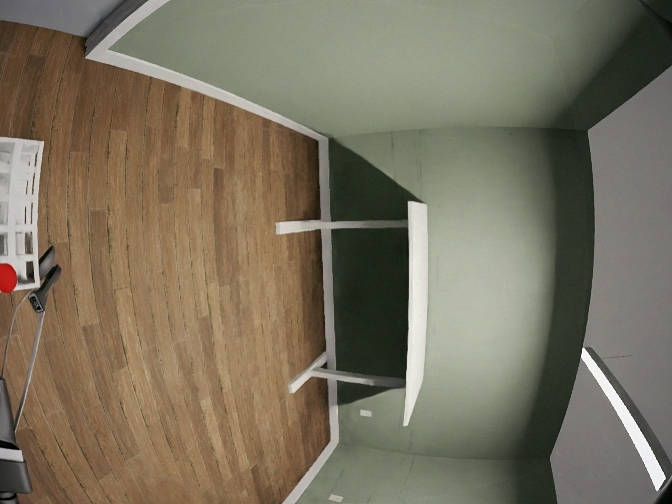

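Emit:
{"api": "execute_actions", "payload": {"actions": [{"r2":{"base":{"rotate_rad":-0.3},"joints":{"lift_m":0.94}}}], "cameras": []}}

Emit:
{"api": "execute_actions", "payload": {"actions": [{"r2":{"base":{"translate_m":1.0}}}], "cameras": []}}

Emit:
{"api": "execute_actions", "payload": {"actions": [{"r2":{"base":{"translate_m":0.4}}}], "cameras": []}}

Emit:
{"api": "execute_actions", "payload": {"actions": [{"r2":{"base":{"rotate_rad":1.89},"joints":{"head_pan_rad":-1.57,"head_tilt_rad":-0.6}}}], "cameras": ["r2_nav_camera","r2_head_camera"]}}

Scene clock: 801.83 s.
r1.base_odometry: x=+3.039 y=+1.447 heading=+1.452 (m, m, rad; r1's odometry frame)
r1.turned_by_wheels: +0.000 (rad since the last result)
r1.turned_by_imu: -0.001 (rad since the last result)
r1.base_tilt: forward=+0.7 right=-1.3 (deg)
r1.lidar_m: 1.67 1.67 1.38 1.11 0.83 0.48 0.42 0.42 0.49 0.86 1.10 1.29
r1.head_depth_mm: 707 736 768 801 896 - - / 851 892 940 987 1029 - - / 997 1056 1130 1201 1301 - - / 980 1040 1100 1180 1273 1357 1458 / 961 1021 1084 1149 1227 1328 1401 / 937 990 1052 1122 1189 - - / 914 968 1024 1089 1154 - -
r1.base_status: not commanded
r1.joint_positions: lift_m=+1.000 arm_m=+0.020 wrist_yaw_rad=+1.256 wrist_pitch_rad=-0.020 wrist_roll_rad=+0.003 gripper_m=+0.150 head_pan_rad=-1.565 head_tilt_rad=-0.301
r1.joint_status: not commanded
r1.on_its_own: wrist_yaw_rad is held at +1.259, not at your +1.300, by its stall guard, which is not easing now
r1.motor_effort: left_wheel=+0(0) right_wheel=+0(1) lift_m=+32(32) arm_m=-3(3) wrist_yaw_rad=+2(1) wrist_pitch_rad=+7(8) wrist_roll_rad=-1(1) gripper_m=+0(0) head_pan_rad=-4(4) head_tilt_rad=+1(1) (%)
r1.hand_pose: x=+0.2218 y=-0.2442 z=+1.1092 quat_wxyz=(+0.576, +0.422, -0.568, +0.409) (m; r1's base frame)
r1.wrist_depth_mm: - - - - - 853 692 / - - - - - 867 706 / - - - - - 894 723 / - - - - - 907 740 / - - - - - 865 746 / - - - - - - 763 / - - - - - 973 725
r2.base_odometry: x=-4.599 y=+2.773 heading=-1.947 (m, m, rad; r2's odometry frame)
r2.turned_by_wheels: -0.300 (rad since the last result)
r2.turned_by_imu: -0.296 (rad since the last result)
r2.base_tilt: forward=+1.1 right=-1.7 (deg)
r2.lidar_m: 2.59 2.15 1.01 0.88 0.87 0.88 1.29 2.05 2.21 2.39 2.36 2.55
r2.head_depth_mm: 2791 3021 3308 3454 2348 1747 1391 / 2689 2892 3165 3326 2368 1744 1388 / 2594 2798 2901 3111 2331 1744 1387 / 2494 2665 2818 3095 2358 1748 1386 / 2410 2598 2720 2960 2329 1745 1385 / 2315 2475 2592 2839 2359 1749 1389 / 2243 2388 2445 2707 2358 1743 1395
r2.base_status: done
r2.joint_positions: lift_m=+0.940 arm_m=+0.030 wrist_yaw_rad=+2.798 wrist_pitch_rad=-0.182 wrist_roll_rad=+0.007 gripper_m=+0.051 head_pan_rad=+0.007 head_tilt_rad=-0.395
r2.joint_status: all done
r2.motor_effort: left_wheel=+2(5) right_wheel=-3(5) lift_m=+44(51) arm_m=+2(3) wrist_yaw_rad=+3(1) wrist_pitch_rad=+11(11) wrist_roll_rad=+0(0) gripper_m=-17(16) head_pan_rad=-3(2) head_tilt_rad=-2(2) (%)
r2.hand_pose: x=+0.0622 y=+0.0584 z=+1.0083 quat_wxyz=(+0.184, +0.707, -0.058, +0.680) (m; r2's base frame)
r2.wrist_depth_mm: - 819 898 - - - - / - 824 939 - - - - / - 860 153 - - - - / - 922 195 163 - - - / - 973 161 124 131 - - / 788 - 109 116 131 - - / 839 - - 124 142 - -
pictures: none
No camera images: the call's "cameras" was empty. Leave "cameras" out to get every camera's image.

Scene clock: 812.80 s.
r1.base_odometry: x=+3.039 y=+1.447 heading=+1.452 (m, m, rad; r1's odometry frame)
r1.turned_by_wheels: +0.000 (rad since the last result)
r1.turned_by_imu: -0.003 (rad since the last result)
r1.base_tilt: forward=+0.6 right=-1.6 (deg)
r1.lidar_m: 1.67 1.67 1.38 1.11 0.83 0.48 0.42 0.42 0.49 0.86 1.10 1.29
r1.head_depth_mm: 708 739 768 800 897 - - / 849 889 936 991 1038 - - / 998 1057 1123 1198 1297 - - / 981 1045 1115 1178 1283 1356 1459 / 963 1015 1081 1150 1232 1327 1403 / 936 994 1051 1122 1193 - - / 919 970 1026 1087 1154 - -
r1.base_status: not commanded
r1.joint_positions: lift_m=+1.000 arm_m=+0.020 wrist_yaw_rad=+1.256 wrist_pitch_rad=-0.020 wrist_roll_rad=+0.003 gripper_m=+0.150 head_pan_rad=-1.565 head_tilt_rad=-0.301
r1.joint_status: not commanded
r1.on_its_own: wrist_yaw_rad is held at +1.259, not at your +1.300, by its stall guard, which is not easing now
r1.motor_effort: left_wheel=+0(0) right_wheel=+0(1) lift_m=+32(32) arm_m=-3(3) wrist_yaw_rad=+2(1) wrist_pitch_rad=+7(7) wrist_roll_rad=-1(1) gripper_m=+1(0) head_pan_rad=-4(4) head_tilt_rad=+1(1) (%)
r1.hand_pose: x=+0.2218 y=-0.2442 z=+1.1092 quat_wxyz=(+0.576, +0.422, -0.568, +0.409) (m; r1's base frame)
r1.wrist_depth_mm: - - - - - 853 700 / - - - - - 878 707 / - - - - - 891 718 / - - - - - 905 738 / - - - - - 877 759 / - - - - - - 754 / - - - - - 978 739
r2.base_odometry: x=-4.967 y=+1.843 heading=-1.947 (m, m, rad; r2's odometry frame)
r2.turned_by_wheels: +0.000 (rad since the last result)
r2.turned_by_imu: +0.004 (rad since the last result)
r2.base_tilt: forward=+0.9 right=-1.6 (deg)
r2.lidar_m: 1.59 1.40 1.51 1.20 1.19 1.36 1.94 2.97 2.52 2.00 1.97 2.13
r2.head_depth_mm: 1811 1966 2087 2331 2343 1741 1389 / 1743 1875 1977 1712 2227 1758 1386 / 1680 1802 1878 2133 2209 1737 1393 / 1622 1732 1807 2030 2170 1741 1389 / 1565 1676 1735 1934 2068 1750 1385 / 1522 1616 1697 1228 2017 1742 1388 / 1468 1559 1633 1226 1931 1742 1387
r2.base_status: done
r2.joint_positions: lift_m=+0.940 arm_m=+0.030 wrist_yaw_rad=+2.798 wrist_pitch_rad=-0.182 wrist_roll_rad=+0.007 gripper_m=+0.051 head_pan_rad=+0.007 head_tilt_rad=-0.395
r2.joint_status: not commanded
r2.motor_effort: left_wheel=+1(5) right_wheel=-2(3) lift_m=+44(44) arm_m=+2(2) wrist_yaw_rad=+2(3) wrist_pitch_rad=+11(11) wrist_roll_rad=+0(0) gripper_m=-16(16) head_pan_rad=-2(3) head_tilt_rad=-2(2) (%)
r2.hand_pose: x=+0.0622 y=+0.0584 z=+1.0083 quat_wxyz=(+0.184, +0.707, -0.058, +0.680) (m; r2's base frame)
r2.wrist_depth_mm: - - - - - - - / - - - - - - - / - - 153 - - - 990 / - - 195 162 - - - / 983 - 160 124 131 - - / - - 109 117 130 - - / - - - 124 142 - -
pictures: none
No camera images: the call's "cameras" was empty. Leave "cameras" out to get every camera's image.

Scene clock: 817.77 s.
r1.base_odometry: x=+3.039 y=+1.447 heading=+1.452 (m, m, rad; r1's odometry frame)
r1.turned_by_wheels: +0.000 (rad since the last result)
r1.turned_by_imu: -0.001 (rad since the last result)
r1.base_tilt: forward=+0.8 right=-1.5 (deg)
r1.lidar_m: 1.67 1.67 1.38 1.11 0.83 0.48 0.42 0.42 0.49 0.86 1.10 1.29
r1.head_depth_mm: 709 735 768 801 901 - - / 854 893 938 994 1038 - - / 1000 1052 1130 1210 1300 - - / 985 1042 1099 1182 1272 1359 1463 / 956 1021 1079 1153 1237 1329 1401 / 937 993 1052 1120 1191 - - / 921 963 1024 1091 1148 - -
r1.base_status: not commanded
r1.joint_positions: lift_m=+1.000 arm_m=+0.020 wrist_yaw_rad=+1.256 wrist_pitch_rad=-0.020 wrist_roll_rad=+0.003 gripper_m=+0.150 head_pan_rad=-1.565 head_tilt_rad=-0.301
r1.joint_status: not commanded
r1.on_its_own: wrist_yaw_rad is held at +1.259, not at your +1.300, by its stall guard, which is not easing now
r1.motor_effort: left_wheel=+0(0) right_wheel=+0(0) lift_m=+32(32) arm_m=-3(3) wrist_yaw_rad=+2(2) wrist_pitch_rad=+8(7) wrist_roll_rad=-1(1) gripper_m=+0(0) head_pan_rad=-4(3) head_tilt_rad=+1(1) (%)
r1.hand_pose: x=+0.2218 y=-0.2442 z=+1.1092 quat_wxyz=(+0.576, +0.422, -0.568, +0.409) (m; r1's base frame)
r1.wrist_depth_mm: - - - - - 834 701 / - - - - - 882 704 / - - - - - 886 720 / - - - - - 908 741 / - - - - - 859 757 / - - - - - - 758 / - - - - - 984 745
r2.base_odometry: x=-5.114 y=+1.471 heading=-1.947 (m, m, rad; r2's odometry frame)
r2.turned_by_wheels: +0.000 (rad since the last result)
r2.turned_by_imu: +0.002 (rad since the last result)
r2.base_tilt: forward=+0.9 right=-1.7 (deg)
r2.lidar_m: 1.20 1.44 1.12 1.36 1.35 1.45 2.18 3.35 2.31 1.83 1.82 1.83
r2.head_depth_mm: 1430 1548 1679 955 2041 1749 1382 / 1373 1480 1581 957 1369 1529 1387 / 1331 1428 1521 957 1841 1729 1383 / 1280 1377 1458 957 1744 1745 1392 / 1240 1322 1406 954 1664 1741 1384 / 1196 1273 1360 955 1590 1682 1393 / 1160 1229 1312 955 738 1626 1389
r2.base_status: done
r2.joint_positions: lift_m=+0.940 arm_m=+0.030 wrist_yaw_rad=+2.798 wrist_pitch_rad=-0.182 wrist_roll_rad=+0.007 gripper_m=+0.051 head_pan_rad=+0.007 head_tilt_rad=-0.395
r2.joint_status: not commanded
r2.motor_effort: left_wheel=+1(4) right_wheel=-2(3) lift_m=+44(43) arm_m=+1(2) wrist_yaw_rad=+2(2) wrist_pitch_rad=+11(11) wrist_roll_rad=+0(0) gripper_m=-16(16) head_pan_rad=-2(4) head_tilt_rad=-2(2) (%)
r2.hand_pose: x=+0.0622 y=+0.0584 z=+1.0083 quat_wxyz=(+0.184, +0.707, -0.058, +0.680) (m; r2's base frame)
r2.wrist_depth_mm: - - - - - - - / - - - - - - - / - - 153 - 903 741 700 / - - 195 163 - - - / - - 160 125 132 - - / - - 109 117 130 - - / - - - 124 143 - -
pictures: none
No camera images: the call's "cameras" was empty. Leave "cameras" out to get every camera's image.

Scene clock: 821.77 s.
r1.base_odometry: x=+3.039 y=+1.447 heading=+1.452 (m, m, rad; r1's odometry frame)
r1.turned_by_wheels: +0.000 (rad since the last result)
r1.turned_by_imu: -0.001 (rad since the last result)
r1.base_tilt: forward=+0.7 right=-1.4 (deg)
r1.lidar_m: 1.67 1.67 1.38 1.11 0.83 0.48 0.42 0.42 0.49 0.86 1.10 1.29
r1.head_depth_mm: 713 736 769 801 893 - - / 854 891 937 991 1039 - - / 995 1055 1127 1212 1304 - - / 986 1047 1113 1187 1269 1366 1463 / 957 1019 1081 1144 1235 1329 1402 / 935 989 1048 1117 1190 - - / 919 968 1026 1086 1153 - -
r1.base_status: not commanded
r1.joint_positions: lift_m=+1.000 arm_m=+0.020 wrist_yaw_rad=+1.256 wrist_pitch_rad=-0.020 wrist_roll_rad=+0.003 gripper_m=+0.150 head_pan_rad=-1.565 head_tilt_rad=-0.301
r1.joint_status: not commanded
r1.on_its_own: wrist_yaw_rad is held at +1.259, not at your +1.300, by its stall guard, which is not easing now
r1.motor_effort: left_wheel=+0(0) right_wheel=+0(0) lift_m=+32(32) arm_m=-3(3) wrist_yaw_rad=+2(2) wrist_pitch_rad=+8(7) wrist_roll_rad=-1(1) gripper_m=+0(0) head_pan_rad=-4(4) head_tilt_rad=+1(1) (%)
r1.hand_pose: x=+0.2218 y=-0.2442 z=+1.1092 quat_wxyz=(+0.576, +0.422, -0.568, +0.409) (m; r1's base frame)
r1.wrist_depth_mm: - - - - - 841 699 / - - - - - 875 706 / - - - - - 891 725 / - - - - - 918 735 / - - - - - 873 766 / - - - - - - 769 / - - - - - 983 729
r2.base_odometry: x=-5.114 y=+1.471 heading=-0.057 (m, m, rad; r2's odometry frame)
r2.turned_by_wheels: +1.890 (rad since the last result)
r2.turned_by_imu: +1.864 (rad since the last result)
r2.base_tilt: forward=+1.0 right=-1.7 (deg)
r2.lidar_m: 1.34 1.37 1.88 3.33 2.80 1.93 1.81 1.85 1.20 1.44 1.11 1.43
r2.head_depth_mm: 1199 1307 921 1693 - - 1205 / 1195 1307 922 1683 1845 - 1193 / 1196 1299 926 1680 1850 - - / 1192 1293 927 1677 1830 - 1222 / 1189 1292 932 1666 1806 1402 1223 / 1190 1297 936 1676 1801 1477 1227 / 1185 1288 938 1668 1771 1431 1233
r2.base_status: done
r2.joint_positions: lift_m=+0.940 arm_m=+0.030 wrist_yaw_rad=+2.798 wrist_pitch_rad=-0.182 wrist_roll_rad=+0.007 gripper_m=+0.051 head_pan_rad=-1.563 head_tilt_rad=-0.592
r2.joint_status: all done
r2.motor_effort: left_wheel=-2(5) right_wheel=+2(6) lift_m=+44(44) arm_m=+2(1) wrist_yaw_rad=+1(2) wrist_pitch_rad=+11(11) wrist_roll_rad=+0(0) gripper_m=-16(17) head_pan_rad=-2(31) head_tilt_rad=-3(14) (%)
r2.hand_pose: x=+0.0622 y=+0.0584 z=+1.0083 quat_wxyz=(+0.184, +0.707, -0.058, +0.680) (m; r2's base frame)
r2.wrist_depth_mm: - - - - - - - / - - - - - - - / - - 153 - - - - / - - 195 163 - - - / - - 161 125 132 - - / - - 109 116 130 - - / - - - 123 143 - -
pictures: r2_head_camera (sideways: a quarter turn clockwise sets it upright), r2_nav_camera (sideways: a quarter turn counterclockwise sets it upright)
camera_calibration (this result's frames):
r2_head_camera: T_world_to_cam=[[-0.0294275, 0.514891, -0.85675, 1.13461], [0.9975, 0.0702161, 0.00793668, -0.0110819], [0.0642442, -0.854375, -0.515671, 0.631629], [0, 0, 0, 1]] pos_world=[0.00386438, -0.0437748, 1.29788]
r2_nav_camera: T_world_to_cam=[[0.0128967, -0.549147, 0.835627, -1.0503], [-0.999917, -0.00690067, 0.0108974, 0.049582], [-0.000217859, -0.835698, -0.54919, 0.674141], [0, 0, 0, 1]] pos_world=[0.0632701, -0.0130461, 1.24735]
Images, in order (width x height): r2_head_camera 896x504, r2_nav_camera 672x504.

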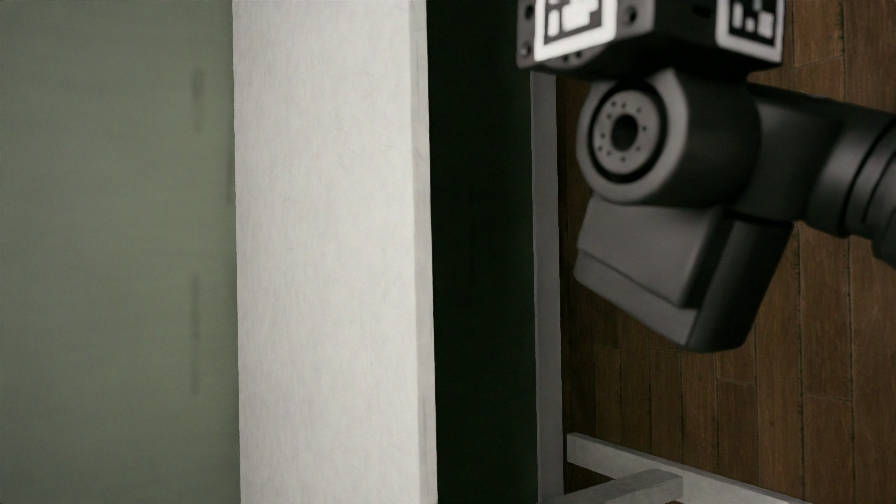

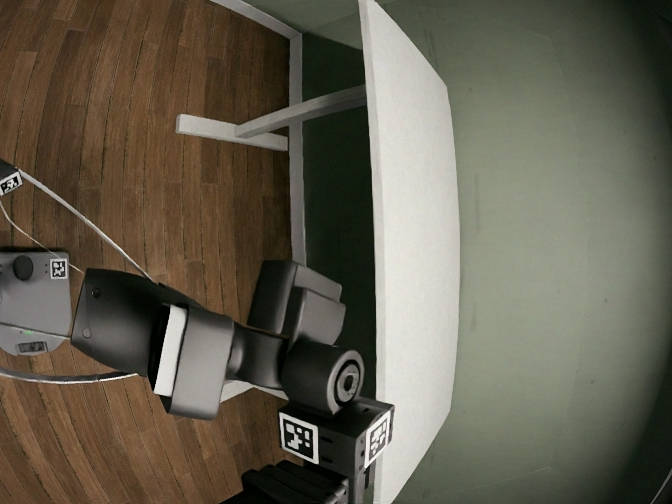

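Emit:
{"api": "execute_actions", "payload": {"actions": [{"r2":{"base":{"rotate_rad":0.5},"joints":{"lift_m":1.05}}}], "cameras": []}}

Emit:
{"api": "execute_actions", "payload": {"actions": [{"r2":{"base":{"translate_m":-0.5}}}], "cameras": []}}

Emit:
{"api": "execute_actions", "payload": {"actions": [{"r2":{"base":{"rotate_rad":-0.5}}}], "cameras": []}}

Emit:
{"api": "execute_actions", "payload": {"actions": [{"r2":{"joints":{"wrist_yaw_rad":0.6,"head_tilt_rad":-0.45}}}], "cameras": ["r2_head_camera","r2_nav_camera"]}}

Scene clock: 829.87 s.
r1.base_odometry: x=+3.039 y=+1.447 heading=+1.452 (m, m, rad; r1's odometry frame)
r1.turned_by_wheels: +0.000 (rad since the last result)
r1.turned_by_imu: -0.001 (rad since the last result)
r1.base_tilt: forward=+0.8 right=-1.4 (deg)
r1.lidar_m: 1.66 1.67 1.37 1.11 0.83 0.48 0.42 0.42 0.49 0.86 1.10 1.29
r1.head_depth_mm: 708 736 766 805 898 - - / 854 890 938 993 1037 - - / 994 1055 1123 1209 1301 - - / 981 1036 1104 1187 1274 1367 1454 / 959 1017 1079 1155 1232 1329 1393 / 942 993 1052 1117 1185 - - / 918 968 1027 1089 1149 - -
r1.base_status: not commanded
r1.joint_positions: lift_m=+1.000 arm_m=+0.020 wrist_yaw_rad=+1.256 wrist_pitch_rad=-0.020 wrist_roll_rad=+0.003 gripper_m=+0.150 head_pan_rad=-1.565 head_tilt_rad=-0.301
r1.joint_status: not commanded
r1.on_its_own: wrist_yaw_rad is held at +1.259, not at your +1.300, by its stall guard, which is not easing now
r1.motor_effort: left_wheel=+0(0) right_wheel=+0(0) lift_m=+32(32) arm_m=-3(3) wrist_yaw_rad=+2(2) wrist_pitch_rad=+8(8) wrist_roll_rad=+0(1) gripper_m=+0(0) head_pan_rad=-4(3) head_tilt_rad=+1(1) (%)
r1.hand_pose: x=+0.2218 y=-0.2442 z=+1.1092 quat_wxyz=(+0.576, +0.422, -0.568, +0.409) (m; r1's base frame)
r1.wrist_depth_mm: - - - - - 856 695 / - - - - - 862 711 / - - - - - 874 722 / - - - - - 909 744 / - - - - - 885 739 / - - - - - - 760 / - - - - - 991 752
r2.base_odometry: x=-5.114 y=+1.471 heading=+0.443 (m, m, rad; r2's odometry frame)
r2.turned_by_wheels: +0.500 (rad since the last result)
r2.turned_by_imu: +0.493 (rad since the last result)
r2.base_tilt: forward=+1.0 right=-1.7 (deg)
r2.lidar_m: 1.36 1.84 3.34 2.89 1.94 1.82 1.85 1.20 1.44 1.11 1.44 1.34
r2.head_depth_mm: 1169 1269 - - 1695 - - / 1219 1334 - - - - - / 1286 1384 - - - - - / 1352 1461 991 - - - - / 1425 1592 1000 - - - - / 1513 1692 1004 2110 1965 - - / 1533 1656 1756 1892 1825 1513 1172
r2.base_status: done
r2.joint_positions: lift_m=+1.050 arm_m=+0.030 wrist_yaw_rad=+2.798 wrist_pitch_rad=-0.182 wrist_roll_rad=+0.007 gripper_m=+0.051 head_pan_rad=-1.563 head_tilt_rad=-0.592
r2.joint_status: all done
r2.motor_effort: left_wheel=-1(5) right_wheel=+3(6) lift_m=+43(46) arm_m=+2(2) wrist_yaw_rad=+3(3) wrist_pitch_rad=+11(11) wrist_roll_rad=+0(0) gripper_m=-16(16) head_pan_rad=-3(2) head_tilt_rad=-3(3) (%)
r2.hand_pose: x=+0.0622 y=+0.0584 z=+1.1183 quat_wxyz=(+0.184, +0.707, -0.058, +0.680) (m; r2's base frame)
r2.wrist_depth_mm: - - - - - - - / - - - - - - - / - - 154 - - - - / - - 196 163 - - - / - - 161 125 132 - - / - - 109 116 131 - - / - - - 124 143 - -
pictures: none
No camera images: the call's "cameras" was empty. Leave "cameras" out to get every camera's image.

Scene clock: 835.93 s.
r1.base_odometry: x=+3.039 y=+1.447 heading=+1.452 (m, m, rad; r1's odometry frame)
r1.turned_by_wheels: +0.000 (rad since the last result)
r1.turned_by_imu: -0.001 (rad since the last result)
r1.base_tilt: forward=+0.6 right=-1.5 (deg)
r1.lidar_m: 1.67 1.66 1.38 1.11 0.83 0.48 0.42 0.42 0.49 0.86 1.10 1.29
r1.head_depth_mm: 707 738 765 801 901 - - / 857 892 940 993 1032 - - / 994 1058 1126 1206 1288 - - / 983 1044 1108 1187 1273 1362 1462 / 958 1009 1079 1156 1240 1326 1402 / 941 994 1054 1122 1190 - - / 919 971 1028 1095 1152 - -
r1.base_status: not commanded
r1.joint_positions: lift_m=+1.000 arm_m=+0.020 wrist_yaw_rad=+1.256 wrist_pitch_rad=-0.020 wrist_roll_rad=+0.003 gripper_m=+0.150 head_pan_rad=-1.565 head_tilt_rad=-0.301
r1.joint_status: not commanded
r1.on_its_own: wrist_yaw_rad is held at +1.259, not at your +1.300, by its stall guard, which is not easing now
r1.motor_effort: left_wheel=+0(0) right_wheel=+0(0) lift_m=+32(32) arm_m=-3(3) wrist_yaw_rad=+2(2) wrist_pitch_rad=+8(8) wrist_roll_rad=-1(0) gripper_m=+0(1) head_pan_rad=-4(4) head_tilt_rad=+1(1) (%)
r1.hand_pose: x=+0.2218 y=-0.2442 z=+1.1092 quat_wxyz=(+0.576, +0.422, -0.568, +0.409) (m; r1's base frame)
r1.wrist_depth_mm: - - - - - 848 698 / - - - - - 867 722 / - - - - - 880 719 / - - - - - 898 755 / - - - - - 882 760 / - - - - - - 752 / - - - - - 961 735
r2.base_odometry: x=-5.566 y=+1.257 heading=+0.443 (m, m, rad; r2's odometry frame)
r2.turned_by_wheels: +0.000 (rad since the last result)
r2.turned_by_imu: -0.003 (rad since the last result)
r2.base_tilt: forward=+1.0 right=-1.8 (deg)
r2.lidar_m: 1.82 2.43 3.55 2.17 1.46 1.36 1.38 1.32 0.82 1.25 1.26 1.80
r2.head_depth_mm: 993 1079 - - 1008 - - / 1043 1137 - - - - - / 1092 1204 - - - - - / 1149 1263 999 - - - - / 1218 1333 931 - - - - / 1288 1399 933 735 1906 - - / 1365 1500 936 1345 1627 1509 1172
r2.base_status: done
r2.joint_positions: lift_m=+1.050 arm_m=+0.030 wrist_yaw_rad=+2.798 wrist_pitch_rad=-0.182 wrist_roll_rad=+0.007 gripper_m=+0.051 head_pan_rad=-1.563 head_tilt_rad=-0.592
r2.joint_status: not commanded
r2.motor_effort: left_wheel=-1(5) right_wheel=+2(2) lift_m=+43(43) arm_m=+2(1) wrist_yaw_rad=+2(2) wrist_pitch_rad=+11(11) wrist_roll_rad=+0(0) gripper_m=-16(16) head_pan_rad=-3(2) head_tilt_rad=-3(3) (%)
r2.hand_pose: x=+0.0622 y=+0.0584 z=+1.1183 quat_wxyz=(+0.184, +0.707, -0.058, +0.680) (m; r2's base frame)
r2.wrist_depth_mm: - - - - - - - / - - - - - - - / - - 154 - - - - / - - 195 163 - - - / - - 160 126 131 - - / - - 109 116 130 - - / - - - 124 142 - -
pictures: none
No camera images: the call's "cameras" was empty. Leave "cameras" out to get every camera's image.

Scene clock: 837.73 s.
r1.base_odometry: x=+3.039 y=+1.447 heading=+1.452 (m, m, rad; r1's odometry frame)
r1.turned_by_wheels: +0.000 (rad since the last result)
r1.turned_by_imu: +0.000 (rad since the last result)
r1.base_tilt: forward=+0.9 right=-1.5 (deg)
r1.lidar_m: 1.67 1.67 1.38 1.11 0.83 0.48 0.42 0.42 0.49 0.86 1.10 1.29
r1.head_depth_mm: 709 736 764 801 894 - - / 852 892 936 988 1037 - - / 994 1054 1133 1210 1297 - - / 978 1043 1109 1186 1272 1368 1456 / 957 1017 1077 1151 1232 1330 1406 / 939 991 1054 1114 1184 - - / 917 972 1022 1090 1142 - -
r1.base_status: not commanded
r1.joint_positions: lift_m=+1.000 arm_m=+0.020 wrist_yaw_rad=+1.256 wrist_pitch_rad=-0.020 wrist_roll_rad=+0.003 gripper_m=+0.150 head_pan_rad=-1.565 head_tilt_rad=-0.301
r1.joint_status: not commanded
r1.on_its_own: wrist_yaw_rad is held at +1.259, not at your +1.300, by its stall guard, which is not easing now
r1.motor_effort: left_wheel=+0(0) right_wheel=+0(0) lift_m=+32(32) arm_m=-3(3) wrist_yaw_rad=+2(1) wrist_pitch_rad=+8(8) wrist_roll_rad=-1(1) gripper_m=+0(0) head_pan_rad=-4(4) head_tilt_rad=+2(1) (%)
r1.hand_pose: x=+0.2218 y=-0.2442 z=+1.1092 quat_wxyz=(+0.576, +0.422, -0.568, +0.409) (m; r1's base frame)
r1.wrist_depth_mm: - - - - - 846 687 / - - - - - 878 701 / - - - - - 882 732 / - - - - - 925 740 / - - - - - 889 755 / - - - - - - 765 / - - - - - 983 744
r2.base_odometry: x=-5.566 y=+1.257 heading=-0.057 (m, m, rad; r2's odometry frame)
r2.turned_by_wheels: -0.500 (rad since the last result)
r2.turned_by_imu: -0.493 (rad since the last result)
r2.base_tilt: forward=+0.9 right=-1.6 (deg)
r2.lidar_m: 1.80 1.83 2.47 3.54 2.11 1.45 1.36 1.38 1.31 0.82 1.25 1.26
r2.head_depth_mm: 1022 1117 - - 1648 - - / 1019 1121 - - - - - / 1017 1125 - - - - - / 1019 1121 994 - - - - / 1015 1122 932 - - - - / 1012 1116 933 651 537 - - / 1010 1116 936 637 1632 1511 1171
r2.base_status: done
r2.joint_positions: lift_m=+1.050 arm_m=+0.030 wrist_yaw_rad=+2.798 wrist_pitch_rad=-0.182 wrist_roll_rad=+0.007 gripper_m=+0.051 head_pan_rad=-1.563 head_tilt_rad=-0.592
r2.joint_status: not commanded
r2.motor_effort: left_wheel=+2(4) right_wheel=-3(6) lift_m=+44(44) arm_m=+3(2) wrist_yaw_rad=+1(2) wrist_pitch_rad=+11(11) wrist_roll_rad=+0(0) gripper_m=-17(16) head_pan_rad=-2(2) head_tilt_rad=-3(3) (%)
r2.hand_pose: x=+0.0622 y=+0.0584 z=+1.1183 quat_wxyz=(+0.184, +0.707, -0.058, +0.680) (m; r2's base frame)
r2.wrist_depth_mm: - - - - - - - / - - - - - - - / - - 154 - - - - / - - 195 163 - - - / - - 162 125 132 - - / - - 109 117 130 - - / - - - 124 142 - -
pictures: none
No camera images: the call's "cameras" was empty. Leave "cameras" out to get every camera's image.

Scene clock: 839.83 s.
r1.base_odometry: x=+3.039 y=+1.447 heading=+1.452 (m, m, rad; r1's odometry frame)
r1.turned_by_wheels: +0.000 (rad since the last result)
r1.turned_by_imu: +0.000 (rad since the last result)
r1.base_tilt: forward=+0.8 right=-1.6 (deg)
r1.lidar_m: 1.67 1.67 1.38 1.11 0.83 0.48 0.42 0.42 0.49 0.86 1.10 1.29
r1.head_depth_mm: 710 736 768 804 899 - - / 852 896 943 990 1039 - - / 995 1059 1128 1199 1295 - - / 982 1041 1105 1177 1271 1368 1445 / 961 1018 1080 1154 1229 1333 1392 / 937 995 1046 1121 1193 - - / 918 968 1027 1097 1153 - -
r1.base_status: not commanded
r1.joint_positions: lift_m=+1.000 arm_m=+0.020 wrist_yaw_rad=+1.256 wrist_pitch_rad=-0.020 wrist_roll_rad=+0.003 gripper_m=+0.150 head_pan_rad=-1.565 head_tilt_rad=-0.301
r1.joint_status: not commanded
r1.on_its_own: wrist_yaw_rad is held at +1.259, not at your +1.300, by its stall guard, which is not easing now
r1.motor_effort: left_wheel=+0(0) right_wheel=+1(0) lift_m=+32(33) arm_m=-3(3) wrist_yaw_rad=+1(1) wrist_pitch_rad=+7(8) wrist_roll_rad=-1(1) gripper_m=+0(1) head_pan_rad=-4(3) head_tilt_rad=+1(1) (%)
r1.hand_pose: x=+0.2218 y=-0.2442 z=+1.1092 quat_wxyz=(+0.576, +0.422, -0.568, +0.409) (m; r1's base frame)
r1.wrist_depth_mm: - - - - - 840 702 / - - - - - 871 716 / - - - - - 886 727 / - - - - - 911 738 / - - - - - 866 747 / - - - - - - 756 / - - - - - 986 732
r2.base_odometry: x=-5.566 y=+1.257 heading=-0.057 (m, m, rad; r2's odometry frame)
r2.turned_by_wheels: +0.000 (rad since the last result)
r2.turned_by_imu: +0.000 (rad since the last result)
r2.base_tilt: forward=+1.0 right=-1.6 (deg)
r2.lidar_m: 1.79 1.83 2.48 3.55 2.10 1.45 1.36 1.38 1.32 0.81 1.25 1.25
r2.head_depth_mm: 1031 1116 1199 - - - 1291 / 1029 1106 1196 - - - 1220 / 1026 1103 1190 - - - 1285 / 1025 1104 1191 - - - 1324 / 1023 1108 1193 - - 1583 1331 / 1017 1104 1186 347 509 1587 1326 / 1013 1098 1186 367 518 1574 1324
r2.base_status: not commanded
r2.joint_positions: lift_m=+1.050 arm_m=+0.030 wrist_yaw_rad=+0.603 wrist_pitch_rad=-0.182 wrist_roll_rad=+0.007 gripper_m=+0.051 head_pan_rad=-1.563 head_tilt_rad=-0.458
r2.joint_status: all done
r2.motor_effort: left_wheel=+2(2) right_wheel=-3(3) lift_m=+43(43) arm_m=+2(1) wrist_yaw_rad=-2(3) wrist_pitch_rad=+11(10) wrist_roll_rad=+0(0) gripper_m=-17(17) head_pan_rad=-3(2) head_tilt_rad=+3(12) (%)
r2.hand_pose: x=+0.1190 y=-0.3788 z=+1.1183 quat_wxyz=(+0.689, +0.271, -0.656, +0.147) (m; r2's base frame)
r2.wrist_depth_mm: - - - - 892 796 698 / - - - - 924 818 723 / - - 196 - 950 844 774 / 804 773 196 163 742 744 743 / 659 549 161 125 132 516 503 / - - 110 116 131 411 396 / - - 371 123 142 316 321
pictures: r2_head_camera (sideways: a quarter turn clockwise sets it upright), r2_nav_camera (sideways: a quarter turn counterclockwise sets it upright)
camera_calibration (this result's frames):
r2_head_camera: T_world_to_cam=[[-0.0284832, 0.395489, -0.918029, 1.21454], [0.997499, 0.0706743, -0.000502256, -0.000095953], [0.0646824, -0.915747, -0.396513, 0.476576], [0, 0, 0, 1]] pos_world=[0.00386356, -0.043906, 1.30395]
r2_nav_camera: T_world_to_cam=[[0.0119705, -0.432266, 0.901667, -1.13642], [-0.999928, -0.00540672, 0.010683, 0.0498593], [0.000257174, -0.90173, -0.432299, 0.522046], [0, 0, 0, 1]] pos_world=[0.0633249, -0.0202212, 1.24982]
Images, in order (width x height): r2_head_camera 896x504, r2_nav_camera 672x504.

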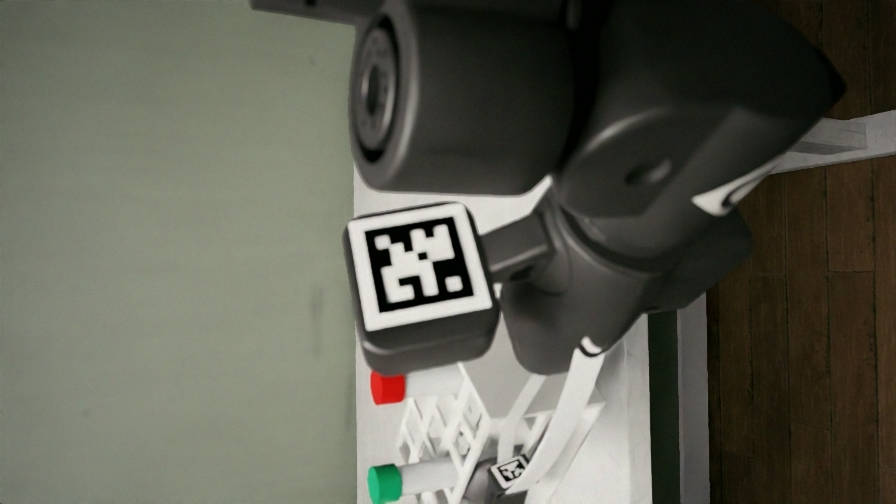

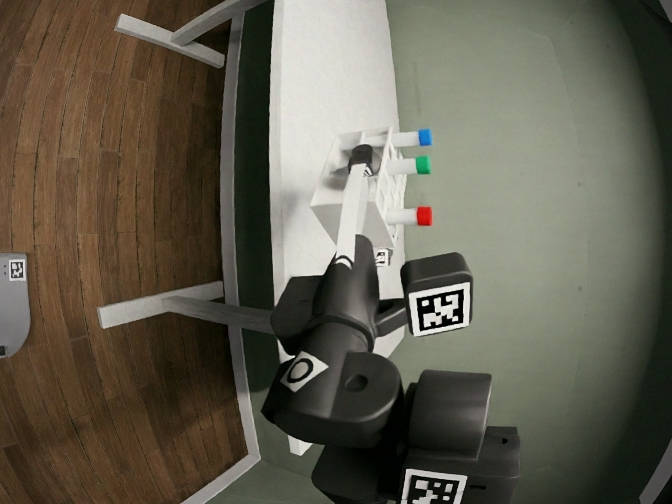

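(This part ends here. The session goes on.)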